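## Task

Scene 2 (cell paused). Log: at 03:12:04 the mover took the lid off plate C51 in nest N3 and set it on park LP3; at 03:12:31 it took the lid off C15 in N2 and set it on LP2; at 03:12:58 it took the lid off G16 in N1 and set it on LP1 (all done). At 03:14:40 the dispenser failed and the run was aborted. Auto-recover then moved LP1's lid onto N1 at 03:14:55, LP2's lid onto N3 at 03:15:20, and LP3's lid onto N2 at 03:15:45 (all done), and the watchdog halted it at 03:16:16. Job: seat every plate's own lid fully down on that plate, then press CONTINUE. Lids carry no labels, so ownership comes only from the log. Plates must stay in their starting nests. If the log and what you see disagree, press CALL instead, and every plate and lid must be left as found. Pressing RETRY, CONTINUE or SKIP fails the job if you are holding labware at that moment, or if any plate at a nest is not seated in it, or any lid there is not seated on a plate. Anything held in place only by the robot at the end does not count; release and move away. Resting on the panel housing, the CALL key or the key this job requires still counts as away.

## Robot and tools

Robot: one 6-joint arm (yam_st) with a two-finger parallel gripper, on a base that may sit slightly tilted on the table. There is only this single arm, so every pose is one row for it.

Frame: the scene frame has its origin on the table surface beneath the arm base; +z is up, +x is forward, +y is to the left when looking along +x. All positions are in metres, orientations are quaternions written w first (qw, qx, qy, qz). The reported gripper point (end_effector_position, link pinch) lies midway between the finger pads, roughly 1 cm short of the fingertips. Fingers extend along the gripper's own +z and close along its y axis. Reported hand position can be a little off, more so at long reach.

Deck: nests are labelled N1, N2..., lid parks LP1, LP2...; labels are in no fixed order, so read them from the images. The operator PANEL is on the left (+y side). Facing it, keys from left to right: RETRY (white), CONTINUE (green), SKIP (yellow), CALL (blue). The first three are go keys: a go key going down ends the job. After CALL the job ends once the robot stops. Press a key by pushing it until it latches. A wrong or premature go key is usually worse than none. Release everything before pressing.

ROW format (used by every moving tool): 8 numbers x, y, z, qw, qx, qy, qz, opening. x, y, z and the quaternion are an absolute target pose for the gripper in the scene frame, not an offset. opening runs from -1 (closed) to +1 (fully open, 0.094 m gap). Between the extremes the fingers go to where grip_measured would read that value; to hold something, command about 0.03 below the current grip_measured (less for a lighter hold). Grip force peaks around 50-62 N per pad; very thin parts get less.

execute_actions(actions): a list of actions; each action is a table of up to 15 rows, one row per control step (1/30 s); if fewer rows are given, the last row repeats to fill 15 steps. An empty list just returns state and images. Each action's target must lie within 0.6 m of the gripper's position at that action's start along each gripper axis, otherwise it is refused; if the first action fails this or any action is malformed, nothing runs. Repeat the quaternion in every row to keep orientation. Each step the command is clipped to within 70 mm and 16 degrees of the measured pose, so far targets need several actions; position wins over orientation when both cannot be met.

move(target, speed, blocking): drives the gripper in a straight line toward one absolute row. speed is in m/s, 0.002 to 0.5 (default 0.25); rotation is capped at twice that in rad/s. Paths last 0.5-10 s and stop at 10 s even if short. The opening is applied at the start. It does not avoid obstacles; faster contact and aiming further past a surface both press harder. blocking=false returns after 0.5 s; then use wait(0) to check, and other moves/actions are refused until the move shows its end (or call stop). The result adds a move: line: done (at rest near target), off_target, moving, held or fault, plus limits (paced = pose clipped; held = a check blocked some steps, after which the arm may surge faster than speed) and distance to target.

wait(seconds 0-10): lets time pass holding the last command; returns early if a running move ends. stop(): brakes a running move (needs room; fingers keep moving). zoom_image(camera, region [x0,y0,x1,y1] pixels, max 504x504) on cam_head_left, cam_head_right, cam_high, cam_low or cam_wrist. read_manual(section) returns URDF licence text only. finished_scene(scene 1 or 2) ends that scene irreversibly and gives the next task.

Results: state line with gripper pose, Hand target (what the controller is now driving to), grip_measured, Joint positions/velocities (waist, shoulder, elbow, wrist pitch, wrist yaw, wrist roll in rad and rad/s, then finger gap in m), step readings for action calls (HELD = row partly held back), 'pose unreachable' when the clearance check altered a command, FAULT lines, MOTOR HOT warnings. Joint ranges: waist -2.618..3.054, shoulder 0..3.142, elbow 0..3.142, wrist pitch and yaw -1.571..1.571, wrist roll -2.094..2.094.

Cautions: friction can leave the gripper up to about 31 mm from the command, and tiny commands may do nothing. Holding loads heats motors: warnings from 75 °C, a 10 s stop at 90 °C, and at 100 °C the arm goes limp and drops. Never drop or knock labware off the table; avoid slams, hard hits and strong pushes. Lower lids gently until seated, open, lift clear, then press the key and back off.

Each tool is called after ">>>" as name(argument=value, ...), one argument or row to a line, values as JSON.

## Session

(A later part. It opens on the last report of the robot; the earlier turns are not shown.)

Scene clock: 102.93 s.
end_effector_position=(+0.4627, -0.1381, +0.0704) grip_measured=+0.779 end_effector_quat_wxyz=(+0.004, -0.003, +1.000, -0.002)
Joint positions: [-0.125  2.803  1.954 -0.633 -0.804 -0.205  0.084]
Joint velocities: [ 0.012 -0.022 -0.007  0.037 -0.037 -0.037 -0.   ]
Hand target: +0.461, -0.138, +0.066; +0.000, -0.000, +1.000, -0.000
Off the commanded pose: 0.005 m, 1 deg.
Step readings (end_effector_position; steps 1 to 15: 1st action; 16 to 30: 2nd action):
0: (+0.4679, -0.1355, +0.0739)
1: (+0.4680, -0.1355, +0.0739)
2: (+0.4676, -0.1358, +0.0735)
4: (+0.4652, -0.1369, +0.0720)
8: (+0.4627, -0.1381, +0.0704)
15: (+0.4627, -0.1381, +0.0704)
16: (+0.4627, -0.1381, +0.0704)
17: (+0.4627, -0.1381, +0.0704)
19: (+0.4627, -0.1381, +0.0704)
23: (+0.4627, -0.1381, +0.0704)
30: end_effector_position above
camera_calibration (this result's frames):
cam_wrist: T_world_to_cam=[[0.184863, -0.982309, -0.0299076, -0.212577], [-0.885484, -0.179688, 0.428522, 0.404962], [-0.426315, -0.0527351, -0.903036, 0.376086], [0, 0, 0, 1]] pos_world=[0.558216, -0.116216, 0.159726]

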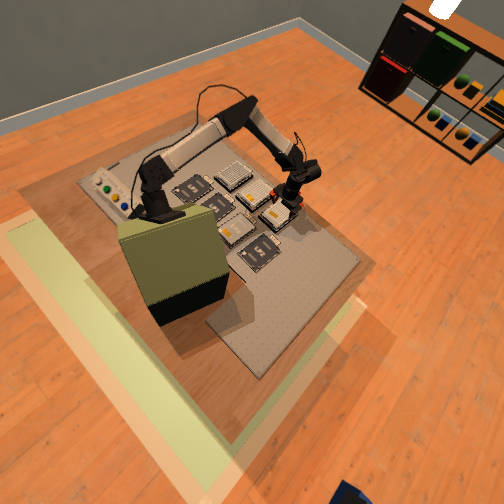

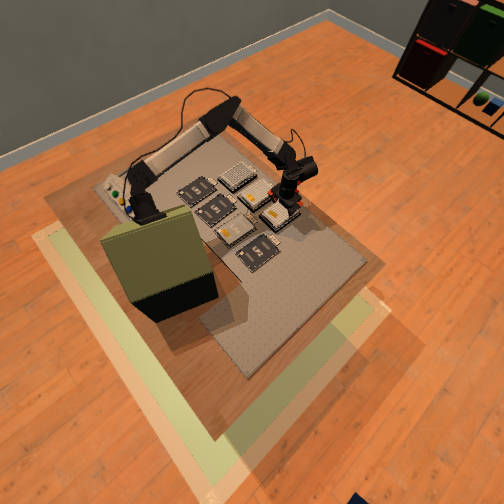

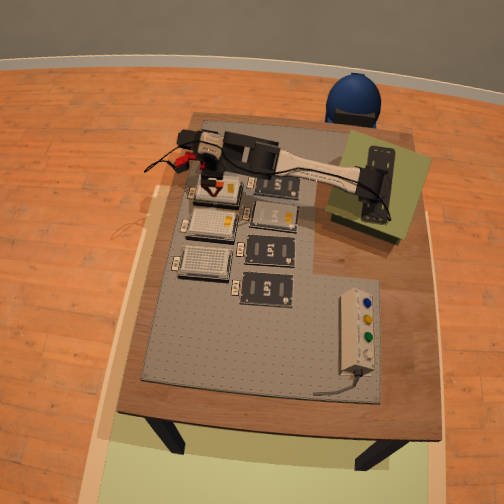

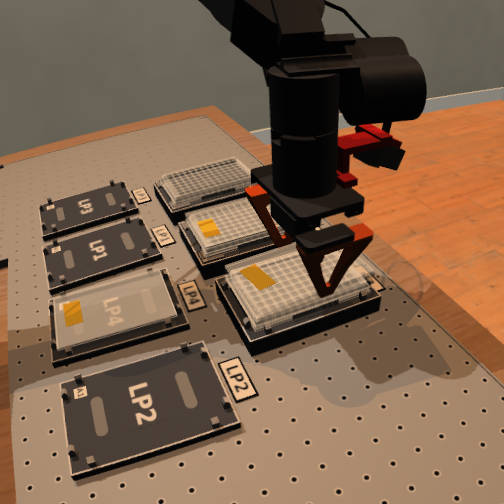

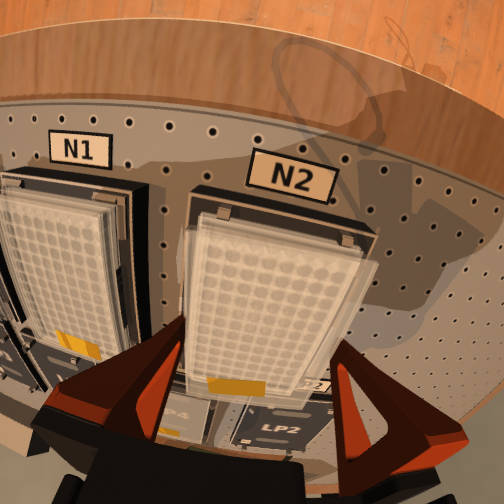

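>>> execute_actions(
  actions=[
    [[0.457,-0.138,0.066,0,0,1,0,0.755],[0.453,-0.138,0.066,0,0,1,0,0.755],[0.450,-0.138,0.066,0,0,1,0,0.755],[0.454,-0.138,0.066,0,0,1,0,0.755],[0.458,-0.138,0.066,0,0,1,0,0.755]],
    [[0.459,-0.138,0.066,0,0,1,0,0.755]],
  ],
)

>>> zoom_image(
  camera="cam_wrist",
  region=[150,150,430,430],
)

Scene clock: 104.43 s.
end_effector_position=(+0.4588, -0.1393, +0.0685) grip_measured=+0.779 end_effector_quat_wxyz=(+0.002, -0.001, +1.000, -0.002)
Joint positions: [-0.125  2.801  1.937 -0.622 -0.804 -0.205  0.084]
Joint velocities: [-0.012  0.007  0.002  0.007  0.022 -0.051  0.001]
Hand target: +0.459, -0.138, +0.066; +0.000, -0.000, +1.000, -0.000
Off the commanded pose: 0.003 m, 0 deg.
Step readings (end_effector_position; steps 1 to 15: 1st action; 16 to 30: 2nd action):
0: (+0.4627, -0.1381, +0.0704)
1: (+0.4627, -0.1381, +0.0704)
2: (+0.4622, -0.1384, +0.0700)
4: (+0.4596, -0.1389, +0.0690)
8: (+0.4588, -0.1393, +0.0685)
15: (+0.4588, -0.1393, +0.0685)
16: (+0.4588, -0.1393, +0.0685)
17: (+0.4588, -0.1393, +0.0685)
19: (+0.4588, -0.1393, +0.0685)
23: (+0.4588, -0.1393, +0.0685)
30: end_effector_position above
camera_calibration (this result's frames):
cam_wrist: T_world_to_cam=[[0.181239, -0.982943, -0.0312196, -0.211437], [-0.884681, -0.176822, 0.431363, 0.40195], [-0.429526, -0.0505606, -0.901638, 0.374325], [0, 0, 0, 1]] pos_world=[0.5547, -0.117831, 0.157518]

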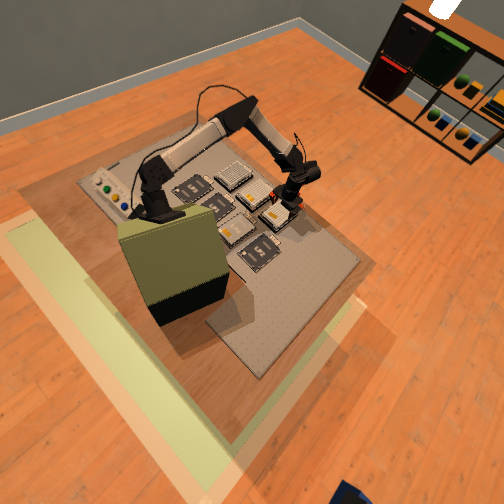

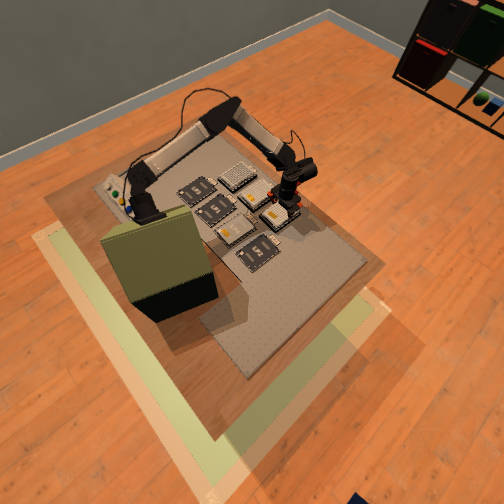

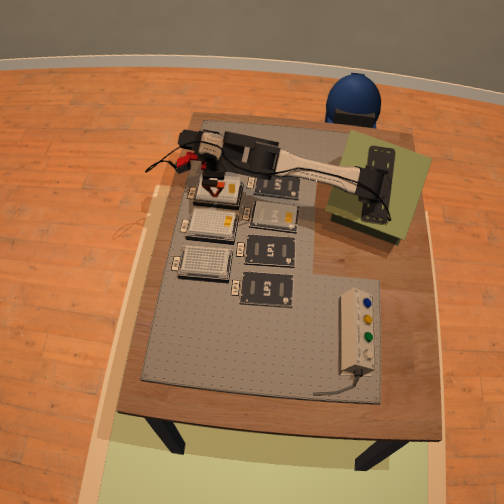

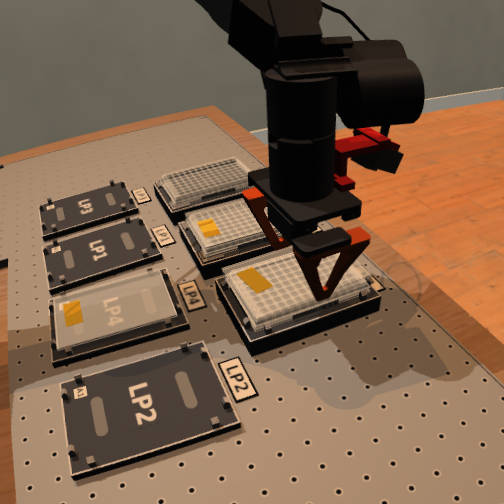

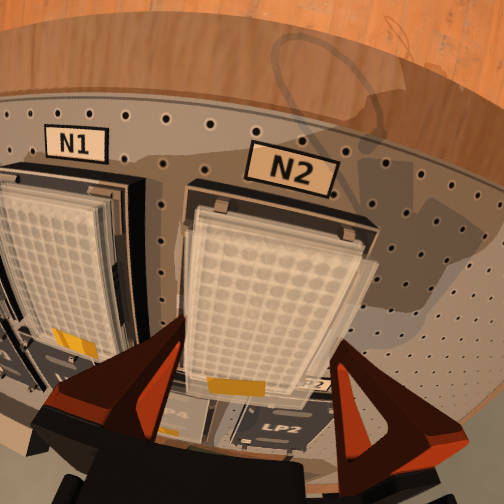

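Region (150, 150, 430, 430) of cam_wrist's 504x504 image, scaled by 1.800, with more detail than that image has.

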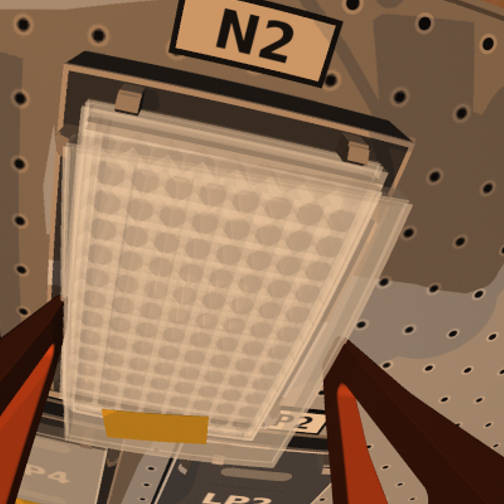

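>>> execute_actions(
  actions=[
    [[0.459,-0.136,0.065,0,0,1,0,0.755],[0.459,-0.134,0.063,0,0,1,0,0.755],[0.459,-0.132,0.061,0,0,1,0,0.755],[0.459,-0.132,0.061,0,0,1,0,0.755],[0.459,-0.134,0.063,0,0,1,0,0.755],[0.459,-0.136,0.064,0,0,1,0,0.755]],
    [[0.459,-0.136,0.064,0,0,1,0,0.755]],
  ],
)

Scene clock: 107.97 s.
end_effector_position=(+0.4589, -0.1384, +0.0676) grip_measured=+0.779 end_effector_quat_wxyz=(+0.002, +0.003, +1.000, -0.002)
Joint positions: [-0.122  2.801  1.937 -0.621 -0.804 -0.196  0.084]
Joint velocities: [-0.002  0.017  0.012 -0.007  0.022 -0.007  0.   ]
Hand target: +0.459, -0.136, +0.064; +0.000, -0.000, +1.000, -0.000
Off the commanded pose: 0.004 m, 0 deg.
Step readings (end_effector_position; steps 1 to 15: 1st action; 16 to 30: 2nd action):
0: (+0.4588, -0.1393, +0.0685)
1: (+0.4588, -0.1393, +0.0685)
2: (+0.4588, -0.1393, +0.0685)
4: (+0.4589, -0.1389, +0.0681)
8: (+0.4589, -0.1384, +0.0676)
15: (+0.4589, -0.1384, +0.0676)
16: (+0.4589, -0.1384, +0.0676)
17: (+0.4589, -0.1384, +0.0676)
19: (+0.4589, -0.1384, +0.0676)
23: (+0.4589, -0.1384, +0.0676)
30: end_effector_position above
camera_calibration (this result's frames):
cam_wrist: T_world_to_cam=[[0.174451, -0.98415, -0.0318672, -0.207579], [-0.885431, -0.170946, 0.432191, 0.403688], [-0.430789, -0.0471798, -0.901219, 0.374591], [0, 0, 0, 1]] pos_world=[0.55502, -0.117607, 0.156503]

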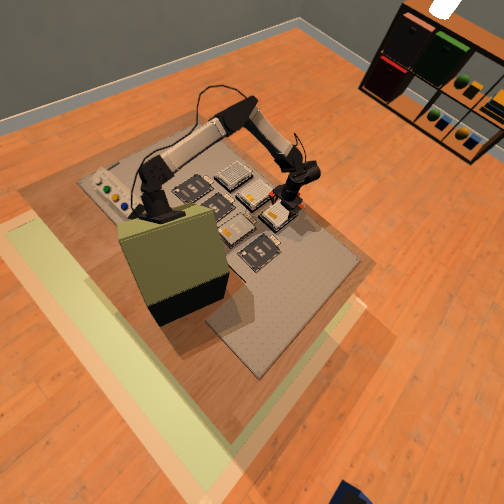

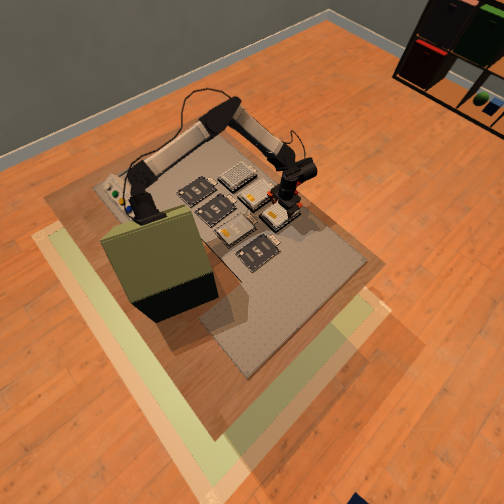

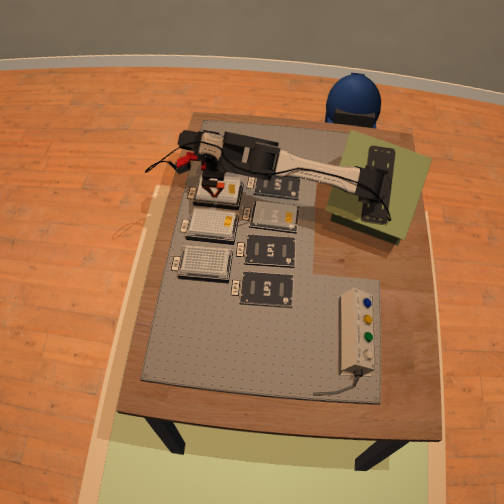

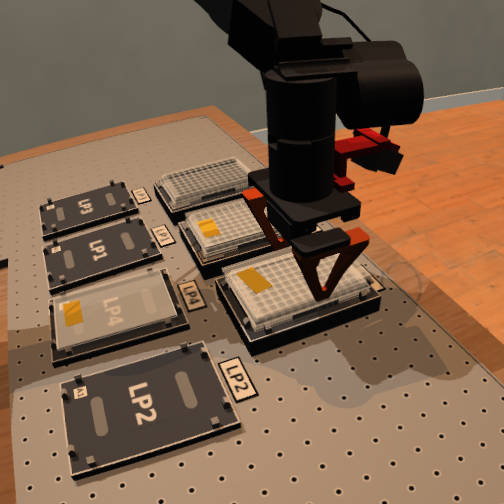

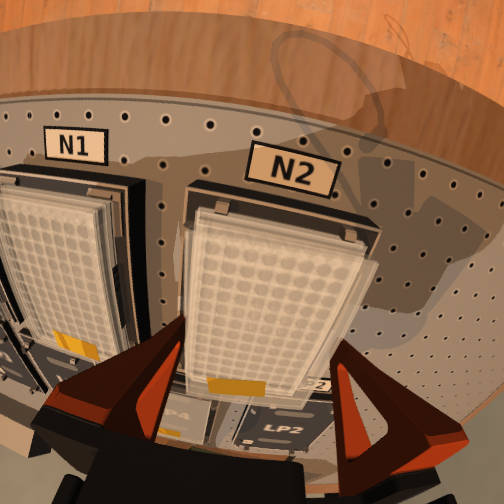

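>>> execute_actions(
  actions=[
    [[0.459,-0.134,0.062,0,0,1,0,0.755],[0.459,-0.132,0.060,0,0,1,0,0.755],[0.459,-0.130,0.058,0,0,1,0,0.755],[0.459,-0.130,0.058,0,0,1,0,0.755],[0.459,-0.130,0.058,0,0,1,0,0.755],[0.459,-0.133,0.060,0,0,1,0,0.755],[0.459,-0.136,0.062,0,0,1,0,0.755]],
  ],
)

>>> zoom_image(
  camera="cam_wrist",
  region=[150,150,430,430],
)

Scene clock: 108.80 s.
end_effector_position=(+0.4596, -0.1374, +0.0663) grip_measured=+0.779 end_effector_quat_wxyz=(+0.002, +0.005, +1.000, -0.002)
Joint positions: [-0.118  2.801  1.937 -0.616 -0.803 -0.185  0.084]
Joint velocities: [-0.022  0.002  0.012  0.022 -0.022 -0.125 -0.001]
Hand target: +0.459, -0.136, +0.062; +0.000, +0.000, +1.000, -0.000
Off the commanded pose: 0.005 m, 1 deg.
Step readings (end_effector_position):
0: (+0.4589, -0.1384, +0.0676)
1: (+0.4589, -0.1384, +0.0676)
2: (+0.4590, -0.1382, +0.0674)
4: (+0.4596, -0.1374, +0.0665)
8: (+0.4596, -0.1374, +0.0663)
15: end_effector_position above
camera_calibration (this result's frames):
cam_wrist: T_world_to_cam=[[0.169966, -0.984969, -0.0307745, -0.204902], [-0.886554, -0.16647, 0.431636, 0.406285], [-0.430271, -0.0460802, -0.901523, 0.373717], [0, 0, 0, 1]] pos_world=[0.55582, -0.116968, 0.155242]

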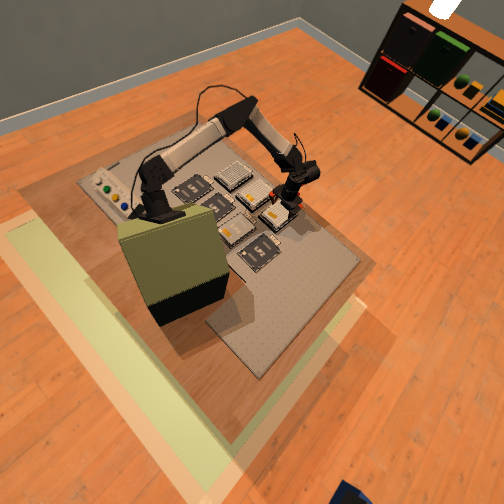

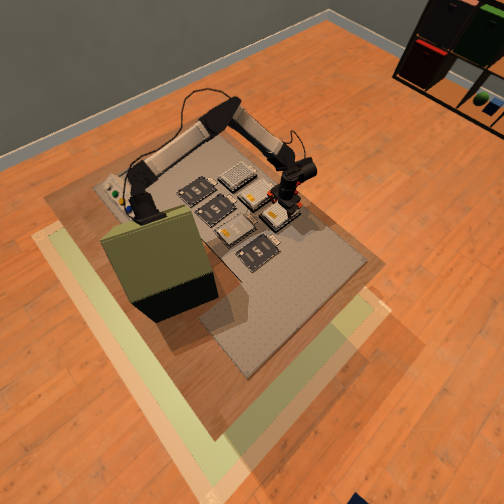

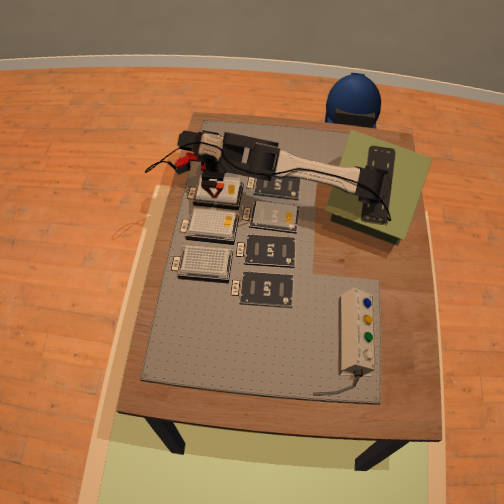

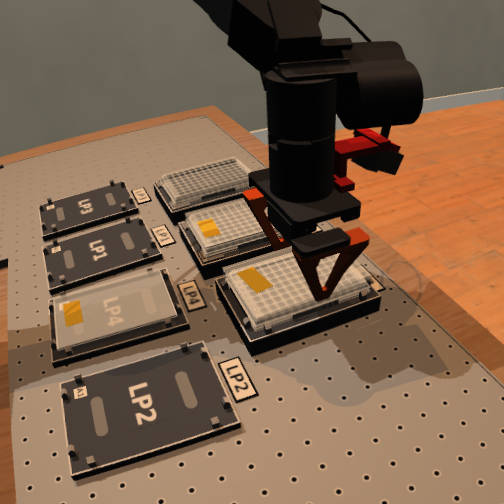

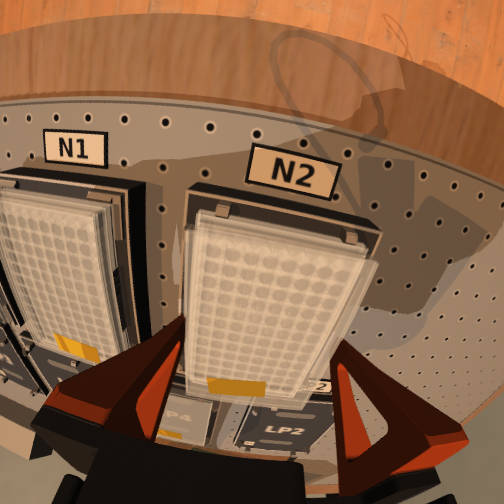

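Region (150, 150, 430, 430) of cam_wrist's 504x504 image, scaled by 1.800, with more detail than that image has.

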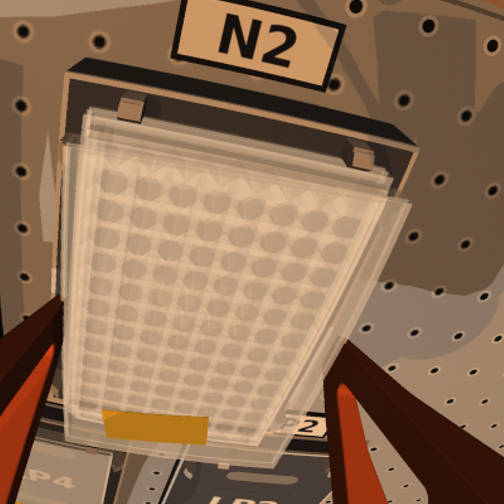

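>>> execute_actions(
  actions=[
    [[0.459,-0.136,0.060,0,0,1,0,0.755],[0.459,-0.136,0.058,0,0,1,0,0.755],[0.459,-0.136,0.0565,0,0,1,0,0.755],[0.459,-0.136,0.055,0,0,1,0,0.755],[0.459,-0.136,0.054,0,0,1,0,0.755],[0.459,-0.136,0.053,0,0,1,0,0.755]],
    [[0.459,-0.136,0.053,0,0,1,0,0.755]],
  ],
)

>>> zoom_image(
  camera="cam_low",
  region=[200,230,400,370],
)

Scene clock: 110.23 s.
end_effector_position=(+0.4598, -0.1374, +0.0663) grip_measured=+0.779 end_effector_quat_wxyz=(+0.002, +0.005, +1.000, -0.002)
Joint positions: [-0.118  2.801  1.937 -0.615 -0.803 -0.183  0.084]
Joint velocities: [ 0.007 -0.012  0.002 -0.066  0.007 -0.066 -0.002]
Hand target: +0.459, -0.136, +0.053; -0.000, -0.000, +1.000, +0.000
Off the commanded pose: 0.013 m, 1 deg.
Step readings (end_effector_position; steps 1 to 15: 1st action; 16 to 30: 2nd action):
0: (+0.4596, -0.1374, +0.0663)
1: (+0.4596, -0.1374, +0.0663)
2: (+0.4596, -0.1374, +0.0663)
4: (+0.4597, -0.1374, +0.0663)
8: (+0.4598, -0.1374, +0.0663)
15: (+0.4598, -0.1374, +0.0663)
16: (+0.4598, -0.1374, +0.0663)
17: (+0.4598, -0.1374, +0.0663)
19: (+0.4598, -0.1374, +0.0663)
23: (+0.4598, -0.1374, +0.0663)
30: end_effector_position above
camera_calibration (this result's frames):
cam_wrist: T_world_to_cam=[[0.169398, -0.985073, -0.0305878, -0.20472], [-0.886878, -0.165901, 0.431189, 0.406665], [-0.429827, -0.0459148, -0.901743, 0.373612], [0, 0, 0, 1]] pos_world=[0.55593, -0.117044, 0.155291]

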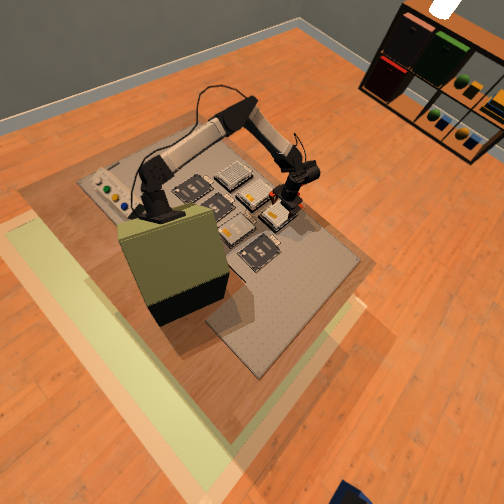

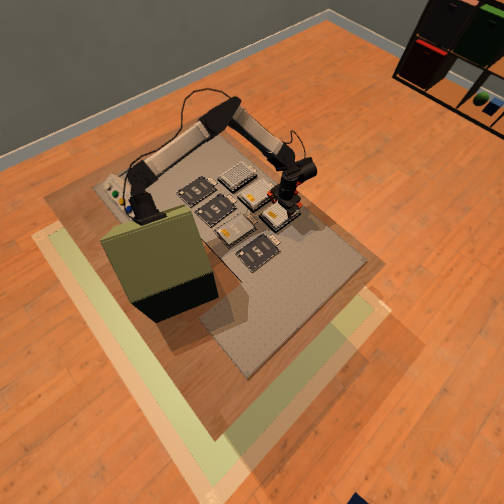

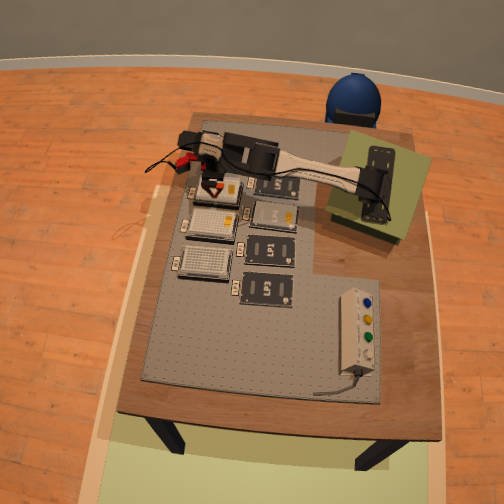

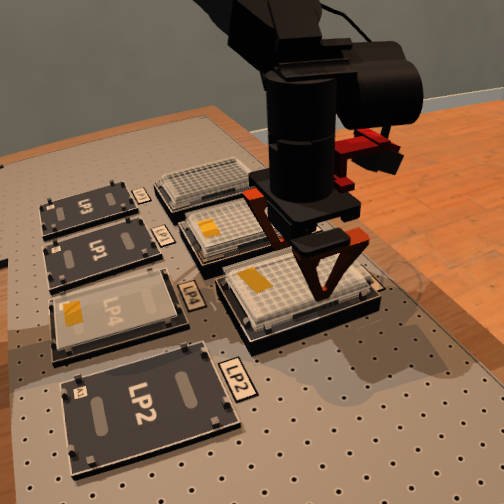

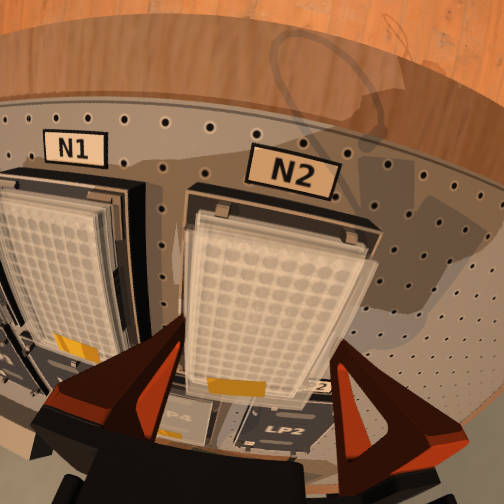

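Region (200, 230, 400, 370) of cam_low's 504x504 image, scaled by 2.520, with more detail than that image has; it fills the top 353 rows of this view, and the rest is white.

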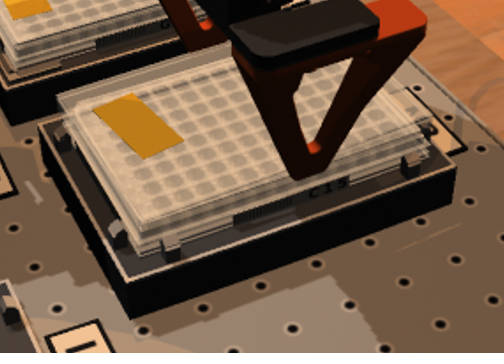

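>>> execute_actions(
  actions=[],
)

Scene clock: 113.20 s.
end_effector_position=(+0.4598, -0.1374, +0.0663) grip_measured=+0.779 end_effector_quat_wxyz=(+0.002, +0.005, +1.000, -0.002)
Joint positions: [-0.118  2.801  1.937 -0.615 -0.803 -0.183  0.084]
Joint velocities: [ 0.002 -0.017  0.012 -0.051 -0.051  0.037 -0.001]
Hand target: +0.459, -0.136, +0.053; -0.000, -0.000, +1.000, +0.000
Off the commanded pose: 0.013 m, 1 deg.
camera_calibration (this result's frames):
cam_wrist: T_world_to_cam=[[0.169398, -0.985073, -0.0305878, -0.20472], [-0.886878, -0.165901, 0.431189, 0.406665], [-0.429827, -0.0459148, -0.901743, 0.373612], [0, 0, 0, 1]] pos_world=[0.55593, -0.117044, 0.155291]

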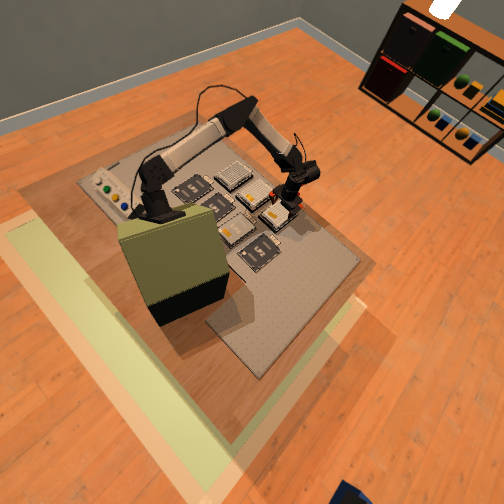

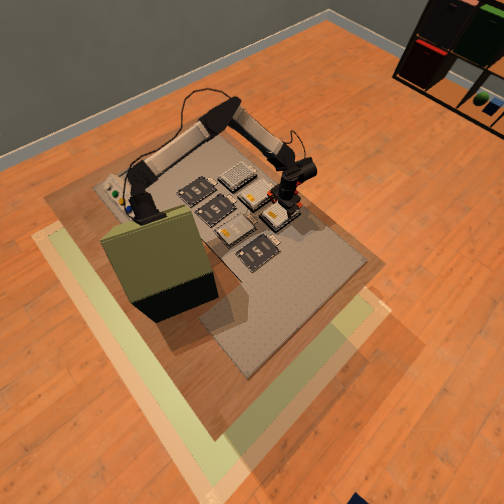

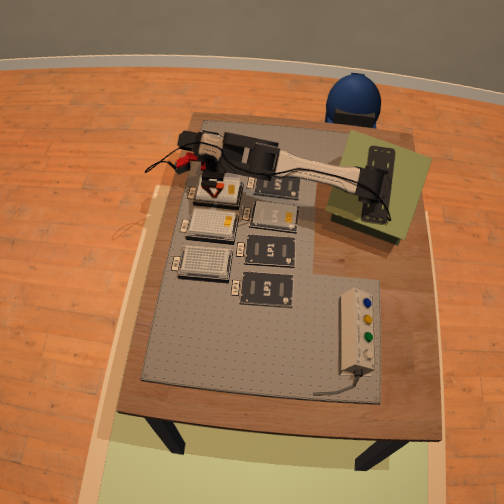

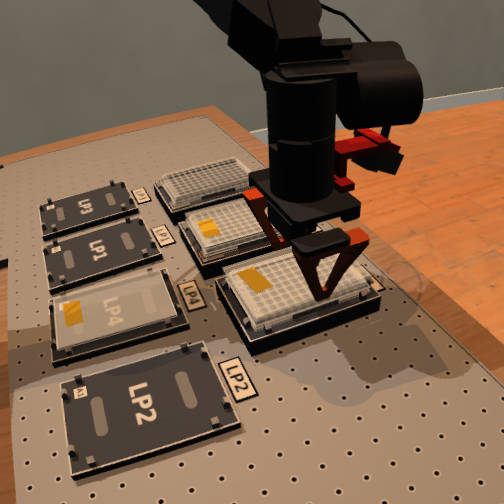

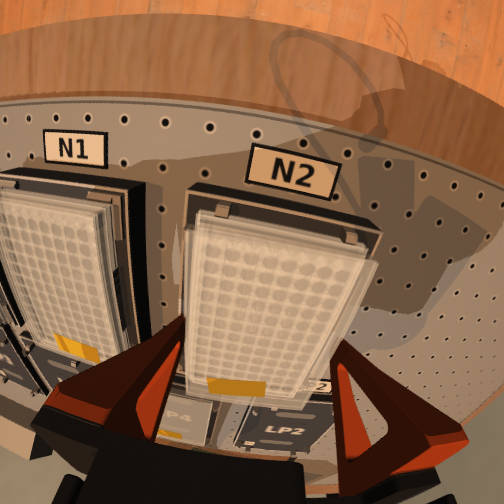

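>>> execute_actions(
  actions=[
    [[0.459,-0.137,0.068,0,0,1,0,0.755],[0.459,-0.137,0.072,0,0,1,0,0.755],[0.459,-0.137,0.076,0,0,1,0,0.755],[0.459,-0.137,0.080,0,0,1,0,0.755],[0.459,-0.137,0.084,0,0,1,0,0.755],[0.459,-0.137,0.088,0,0,1,0,0.755],[0.459,-0.137,0.092,0,0,1,0,0.755],[0.459,-0.137,0.096,0,0,1,0,0.755],[0.459,-0.137,0.099,0,0,1,0,0.755],[0.459,-0.137,0.100,0,0,1,0,0.755]],
    [[0.459,-0.138,0.097,0,0,1,0,0.755],[0.459,-0.138,0.094,0,0,1,0,0.755],[0.459,-0.138,0.091,0,0,1,0,0.755],[0.459,-0.138,0.088,0,0,1,0,0.755],[0.459,-0.138,0.085,0,0,1,0,0.755],[0.459,-0.138,0.082,0,0,1,0,0.755],[0.459,-0.138,0.079,0,0,1,0,0.755],[0.459,-0.138,0.076,0,0,1,0,0.755],[0.459,-0.138,0.073,0,0,1,0,0.755],[0.459,-0.138,0.070,0,0,1,0,0.755],[0.459,-0.138,0.067,0,0,1,0,0.755],[0.459,-0.138,0.064,0,0,1,0,0.755],[0.459,-0.138,0.061,0,0,1,0,0.755],[0.459,-0.138,0.058,0,0,1,0,0.755],[0.459,-0.138,0.055,0,0,1,0,0.755]],
    [[0.459,-0.138,0.053,0,0,1,0,0.755]],
  ],
)

Scene clock: 115.40 s.
end_effector_position=(+0.4570, -0.1361, +0.0641) grip_measured=+0.779 end_effector_quat_wxyz=(-0.002, +0.009, +1.000, +0.002)
Joint positions: [-0.116  2.805  1.937 -0.623 -0.809 -0.182  0.084]
Joint velocities: [-0.012  0.002 -0.002 -0.007 -0.022 -0.11   0.001]
Hand target: +0.459, -0.138, +0.053; +0.000, +0.000, +1.000, +0.000
Off the commanded pose: 0.011 m, 1 deg.
Step readings (end_effector_position; steps 1 to 15: 1st action; 16 to 30: 2nd action; 31 to 45: 3rd action):
0: (+0.4598, -0.1374, +0.0663)
1: (+0.4597, -0.1374, +0.0663)
2: (+0.4596, -0.1376, +0.0665)
4: (+0.4586, -0.1379, +0.0670)
8: (+0.4552, -0.1389, +0.0731)
15: (+0.4589, -0.1410, +0.0938)
16: (+0.4587, -0.1409, +0.0938)
17: (+0.4587, -0.1409, +0.0938)
19: (+0.4586, -0.1409, +0.0938)
23: (+0.4594, -0.1400, +0.0919)
30: (+0.4577, -0.1367, +0.0714)
31: (+0.4567, -0.1365, +0.0675)
32: (+0.4560, -0.1362, +0.0646)
34: (+0.4564, -0.1360, +0.0641)
38: (+0.4568, -0.1361, +0.0641)
45: end_effector_position above
camera_calibration (this result's frames):
cam_wrist: T_world_to_cam=[[0.161361, -0.986095, -0.0397356, -0.198959], [-0.884368, -0.162351, 0.437647, 0.404222], [-0.438012, -0.0354785, -0.898269, 0.375507], [0, 0, 0, 1]] pos_world=[0.554062, -0.117245, 0.152494]

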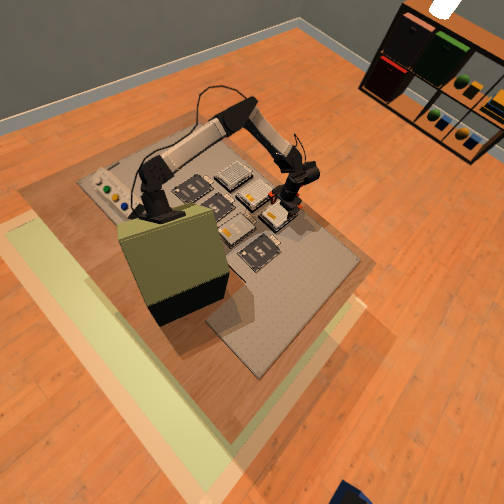

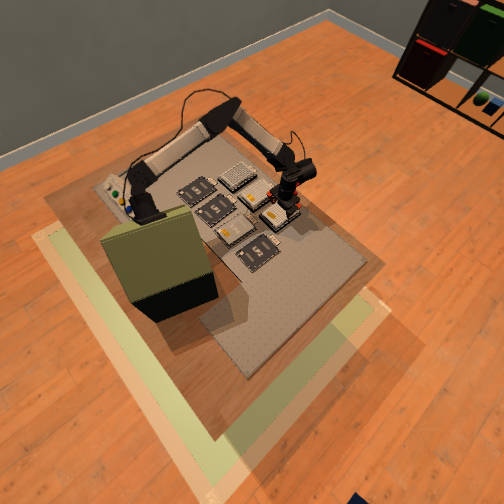

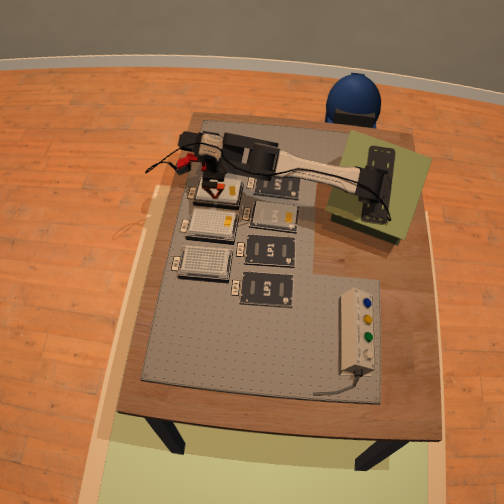

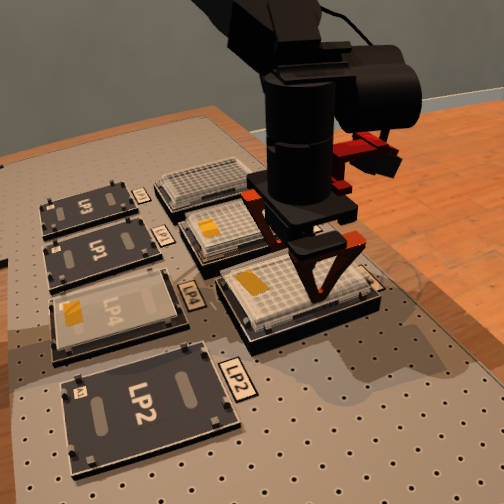

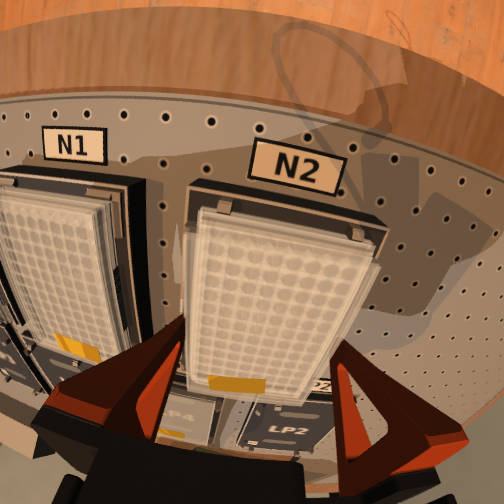

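>>> zoom_image(
  camera="cam_low",
  region=[200, 220, 400, 360],
)

>>> zoom_image(
  camera="cam_wrist",
  region=[160, 160, 400, 320],
)

Region (200, 220, 400, 360) of cam_low's 504x504 image, scaled by 2.520, with more detail than that image has; it fills the top 353 rows of this view, and the rest is white.

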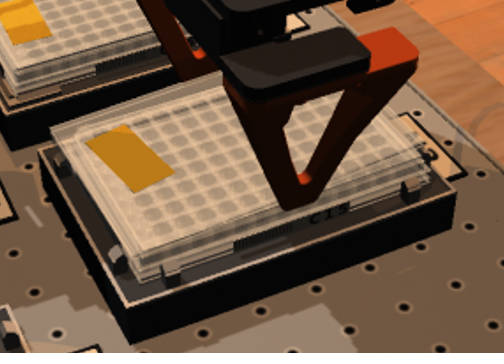

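Region (160, 160, 400, 320) of cam_wrist's 504x504 image, scaled by 2.100, with more detail than that image has.

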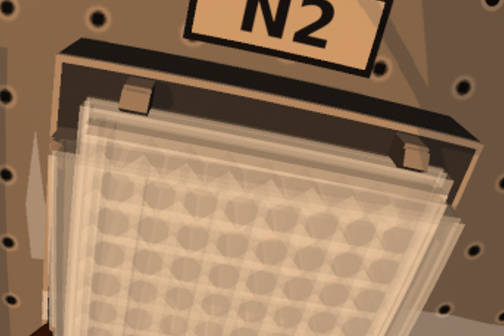

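>>> execute_actions(
  actions=[
    [[0.462,-0.137,0.066,0,0,1,0,0.755],[0.466,-0.137,0.066,0,0,1,0,0.755],[0.470,-0.137,0.066,0,0,1,0,0.755],[0.472,-0.137,0.066,0,0,1,0,0.755],[0.472,-0.137,0.066,0,0,1,0,0.755],[0.468,-0.137,0.066,0,0,1,0,0.755],[0.463,-0.137,0.066,0,0,1,0,0.755],[0.460,-0.137,0.066,0,0,1,0,0.755]],
  ],
)

Scene clock: 116.87 s.
end_effector_position=(+0.4659, -0.1360, +0.0663) grip_measured=+0.779 end_effector_quat_wxyz=(+0.002, +0.001, +1.000, -0.000)
Joint positions: [-0.116  2.819  1.986 -0.646 -0.807 -0.191  0.084]
Joint velocities: [-0.002  0.002 -0.007 -0.037  0.037 -0.007 -0.002]
Hand target: +0.460, -0.137, +0.066; -0.001, -0.000, +1.000, +0.000
Off the commanded pose: 0.006 m, 0 deg.
Step readings (end_effector_position):
0: (+0.4570, -0.1361, +0.0641)
1: (+0.4568, -0.1361, +0.0641)
2: (+0.4576, -0.1357, +0.0647)
4: (+0.4616, -0.1358, +0.0656)
8: (+0.4672, -0.1357, +0.0670)
15: end_effector_position above
camera_calibration (this result's frames):
cam_wrist: T_world_to_cam=[[0.178414, -0.983341, -0.0347686, -0.208103], [-0.884674, -0.17578, 0.431802, 0.409891], [-0.43072, -0.0462807, -0.901298, 0.376673], [0, 0, 0, 1]] pos_world=[0.561989, -0.115153, 0.155267]

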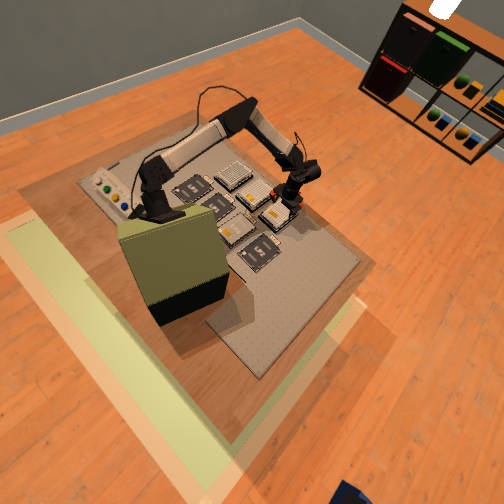

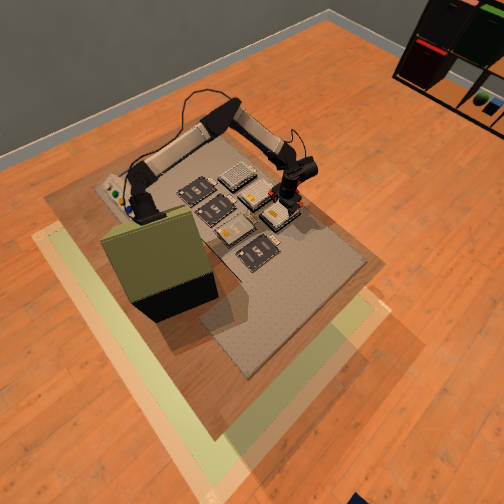

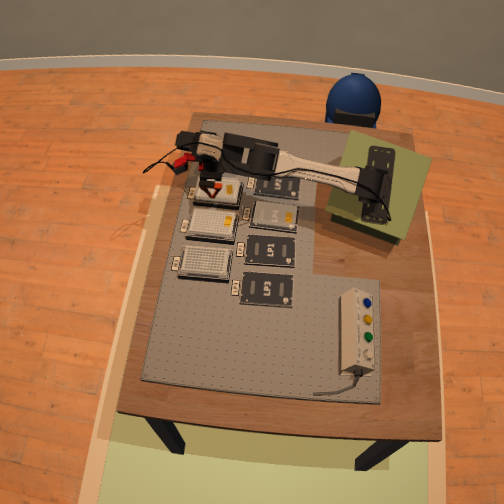

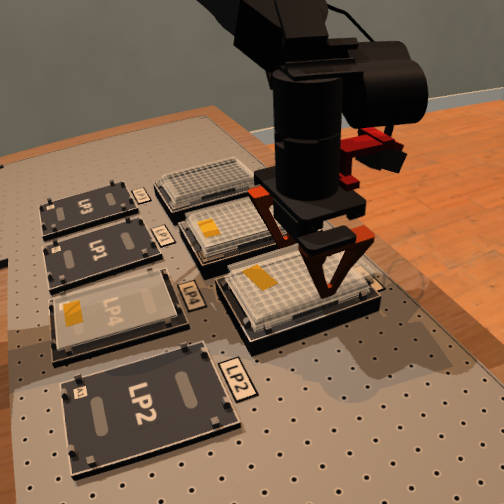

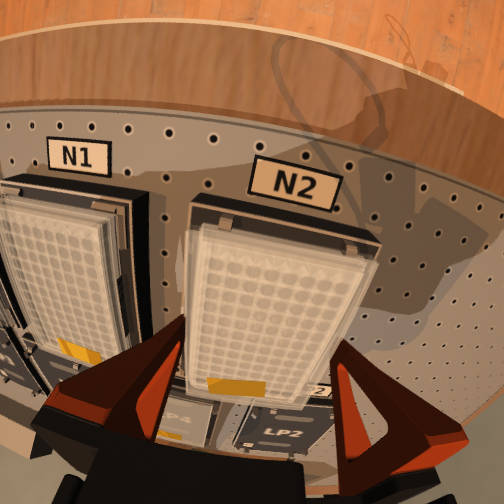

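>>> execute_actions(
  actions=[
    [[0.460,-0.137,0.068,0,0,1,0,0.755],[0.457,-0.137,0.068,0,0,1,0,0.755],[0.4545,-0.137,0.068,0,0,1,0,0.755],[0.453,-0.137,0.068,0,0,1,0,0.755],[0.453,-0.137,0.068,0,0,1,0,0.755],[0.455,-0.137,0.068,0,0,1,0,0.755]],
  ],
)

Scene clock: 117.80 s.
end_effector_position=(+0.4590, -0.1352, +0.0658) grip_measured=+0.779 end_effector_quat_wxyz=(-0.002, -0.001, +1.000, +0.000)
Joint positions: [-0.116  2.803  1.944 -0.631 -0.807 -0.201  0.084]
Joint velocities: [-0.012 -0.007 -0.002  0.037 -0.066 -0.125  0.001]
Hand target: +0.455, -0.137, +0.068; -0.001, +0.000, +1.000, +0.000
Off the commanded pose: 0.005 m, 0 deg.
Step readings (end_effector_position):
0: (+0.4659, -0.1360, +0.0663)
1: (+0.4659, -0.1360, +0.0663)
2: (+0.4654, -0.1360, +0.0662)
4: (+0.4625, -0.1352, +0.0664)
8: (+0.4589, -0.1352, +0.0658)
15: end_effector_position above
camera_calibration (this result's frames):
cam_wrist: T_world_to_cam=[[0.180787, -0.982819, -0.0371918, -0.206898], [-0.881392, -0.178677, 0.43729, 0.401879], [-0.436423, -0.0462757, -0.898551, 0.375747], [0, 0, 0, 1]] pos_world=[0.555602, -0.114149, 0.154195]

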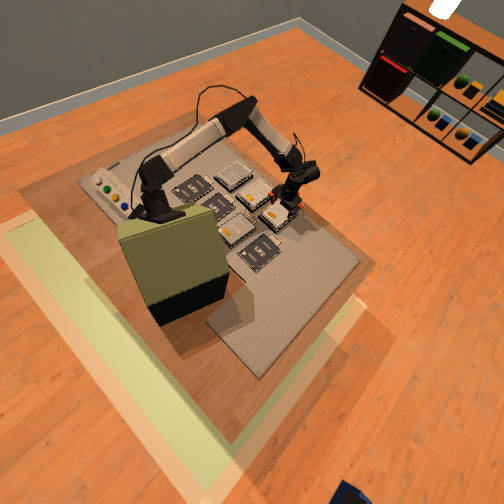

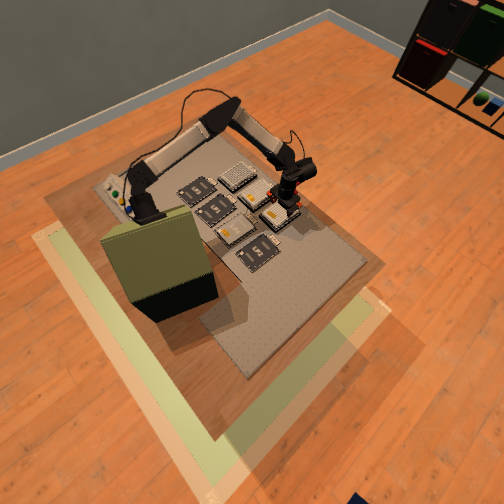

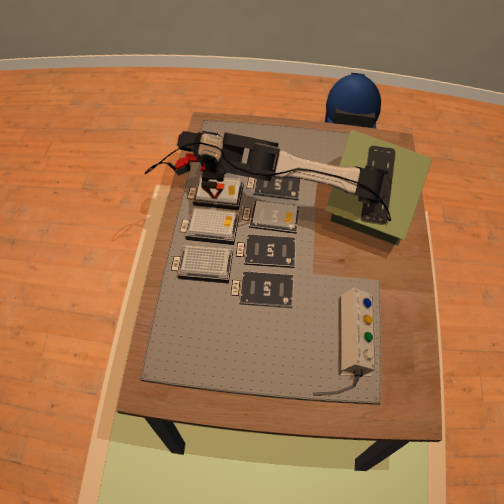

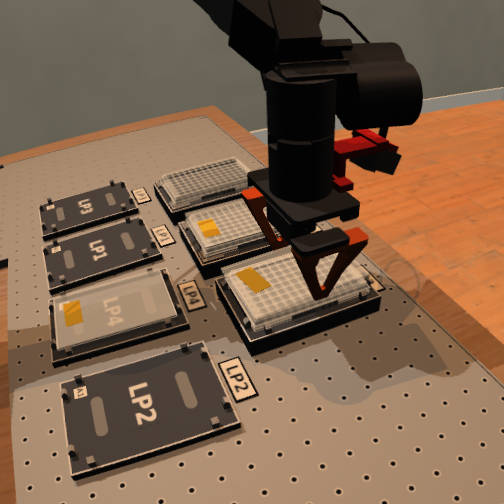

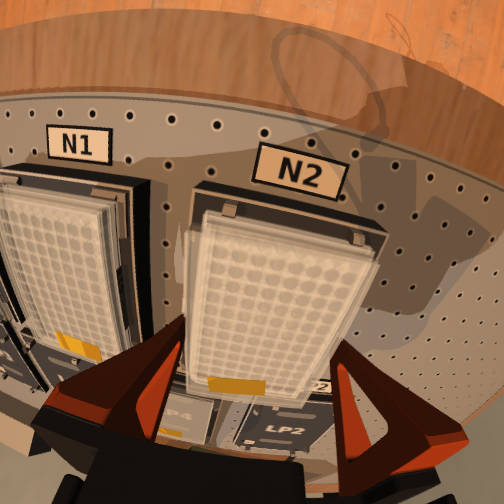

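>>> execute_actions(
  actions=[
    [[0.459,-0.138,0.064,0,0,1,0,0.755],[0.459,-0.140,0.060,0,0,1,0,0.755],[0.459,-0.141,0.056,0,0,1,0,0.755],[0.459,-0.141,0.053,0,0,1,0,0.755],[0.459,-0.140,0.051,0,0,1,0,0.755],[0.459,-0.139,0.052,0,0,1,0,0.755],[0.459,-0.138,0.054,0,0,1,0,0.755]],
  ],
)

Scene clock: 118.73 s.
end_effector_position=(+0.4603, -0.1361, +0.0650) grip_measured=+0.779 end_effector_quat_wxyz=(+0.001, +0.006, +1.000, +0.000)
Joint positions: [-0.116  2.806  1.944 -0.619 -0.808 -0.181  0.084]
Joint velocities: [-0.012 -0.007  0.007  0.037 -0.066 -0.037  0.   ]
Hand target: +0.459, -0.138, +0.054; -0.000, -0.000, +1.000, +0.000
Off the commanded pose: 0.011 m, 1 deg.
Step readings (end_effector_position):
0: (+0.4590, -0.1352, +0.0658)
1: (+0.4590, -0.1352, +0.0658)
2: (+0.4590, -0.1352, +0.0658)
4: (+0.4592, -0.1355, +0.0656)
8: (+0.4598, -0.1360, +0.0650)
15: end_effector_position above
camera_calibration (this result's frames):
cam_wrist: T_world_to_cam=[[0.167727, -0.985174, -0.0360576, -0.202459], [-0.886403, -0.166717, 0.43185, 0.407485], [-0.431459, -0.0404713, -0.901224, 0.374196], [0, 0, 0, 1]] pos_world=[0.556604, -0.116378, 0.153962]

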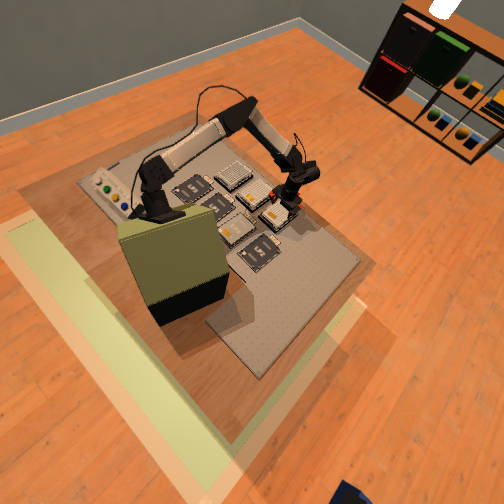

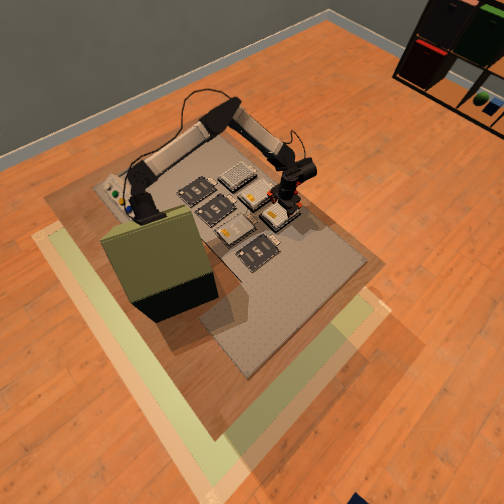

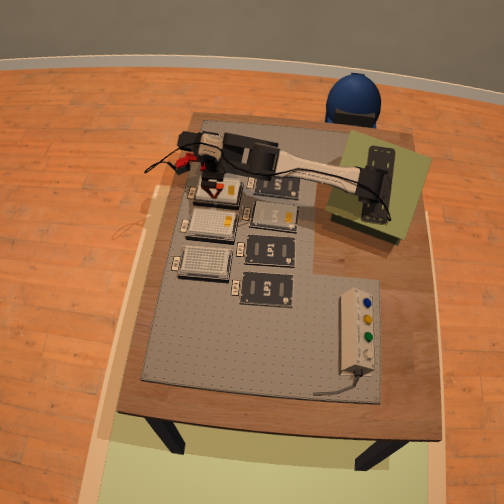

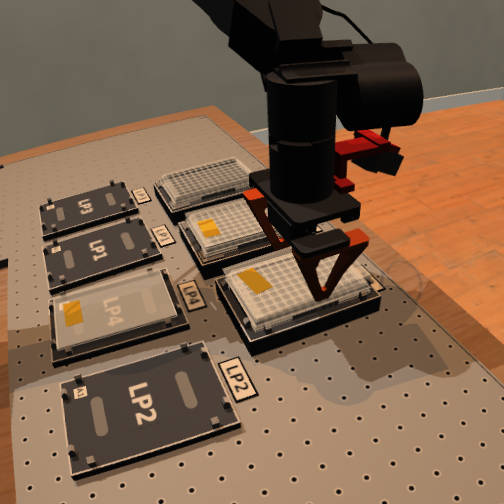

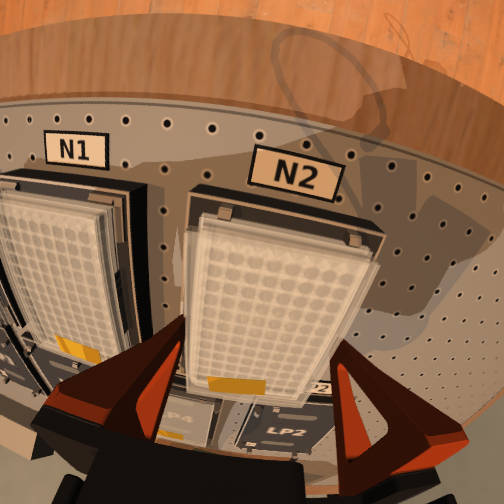

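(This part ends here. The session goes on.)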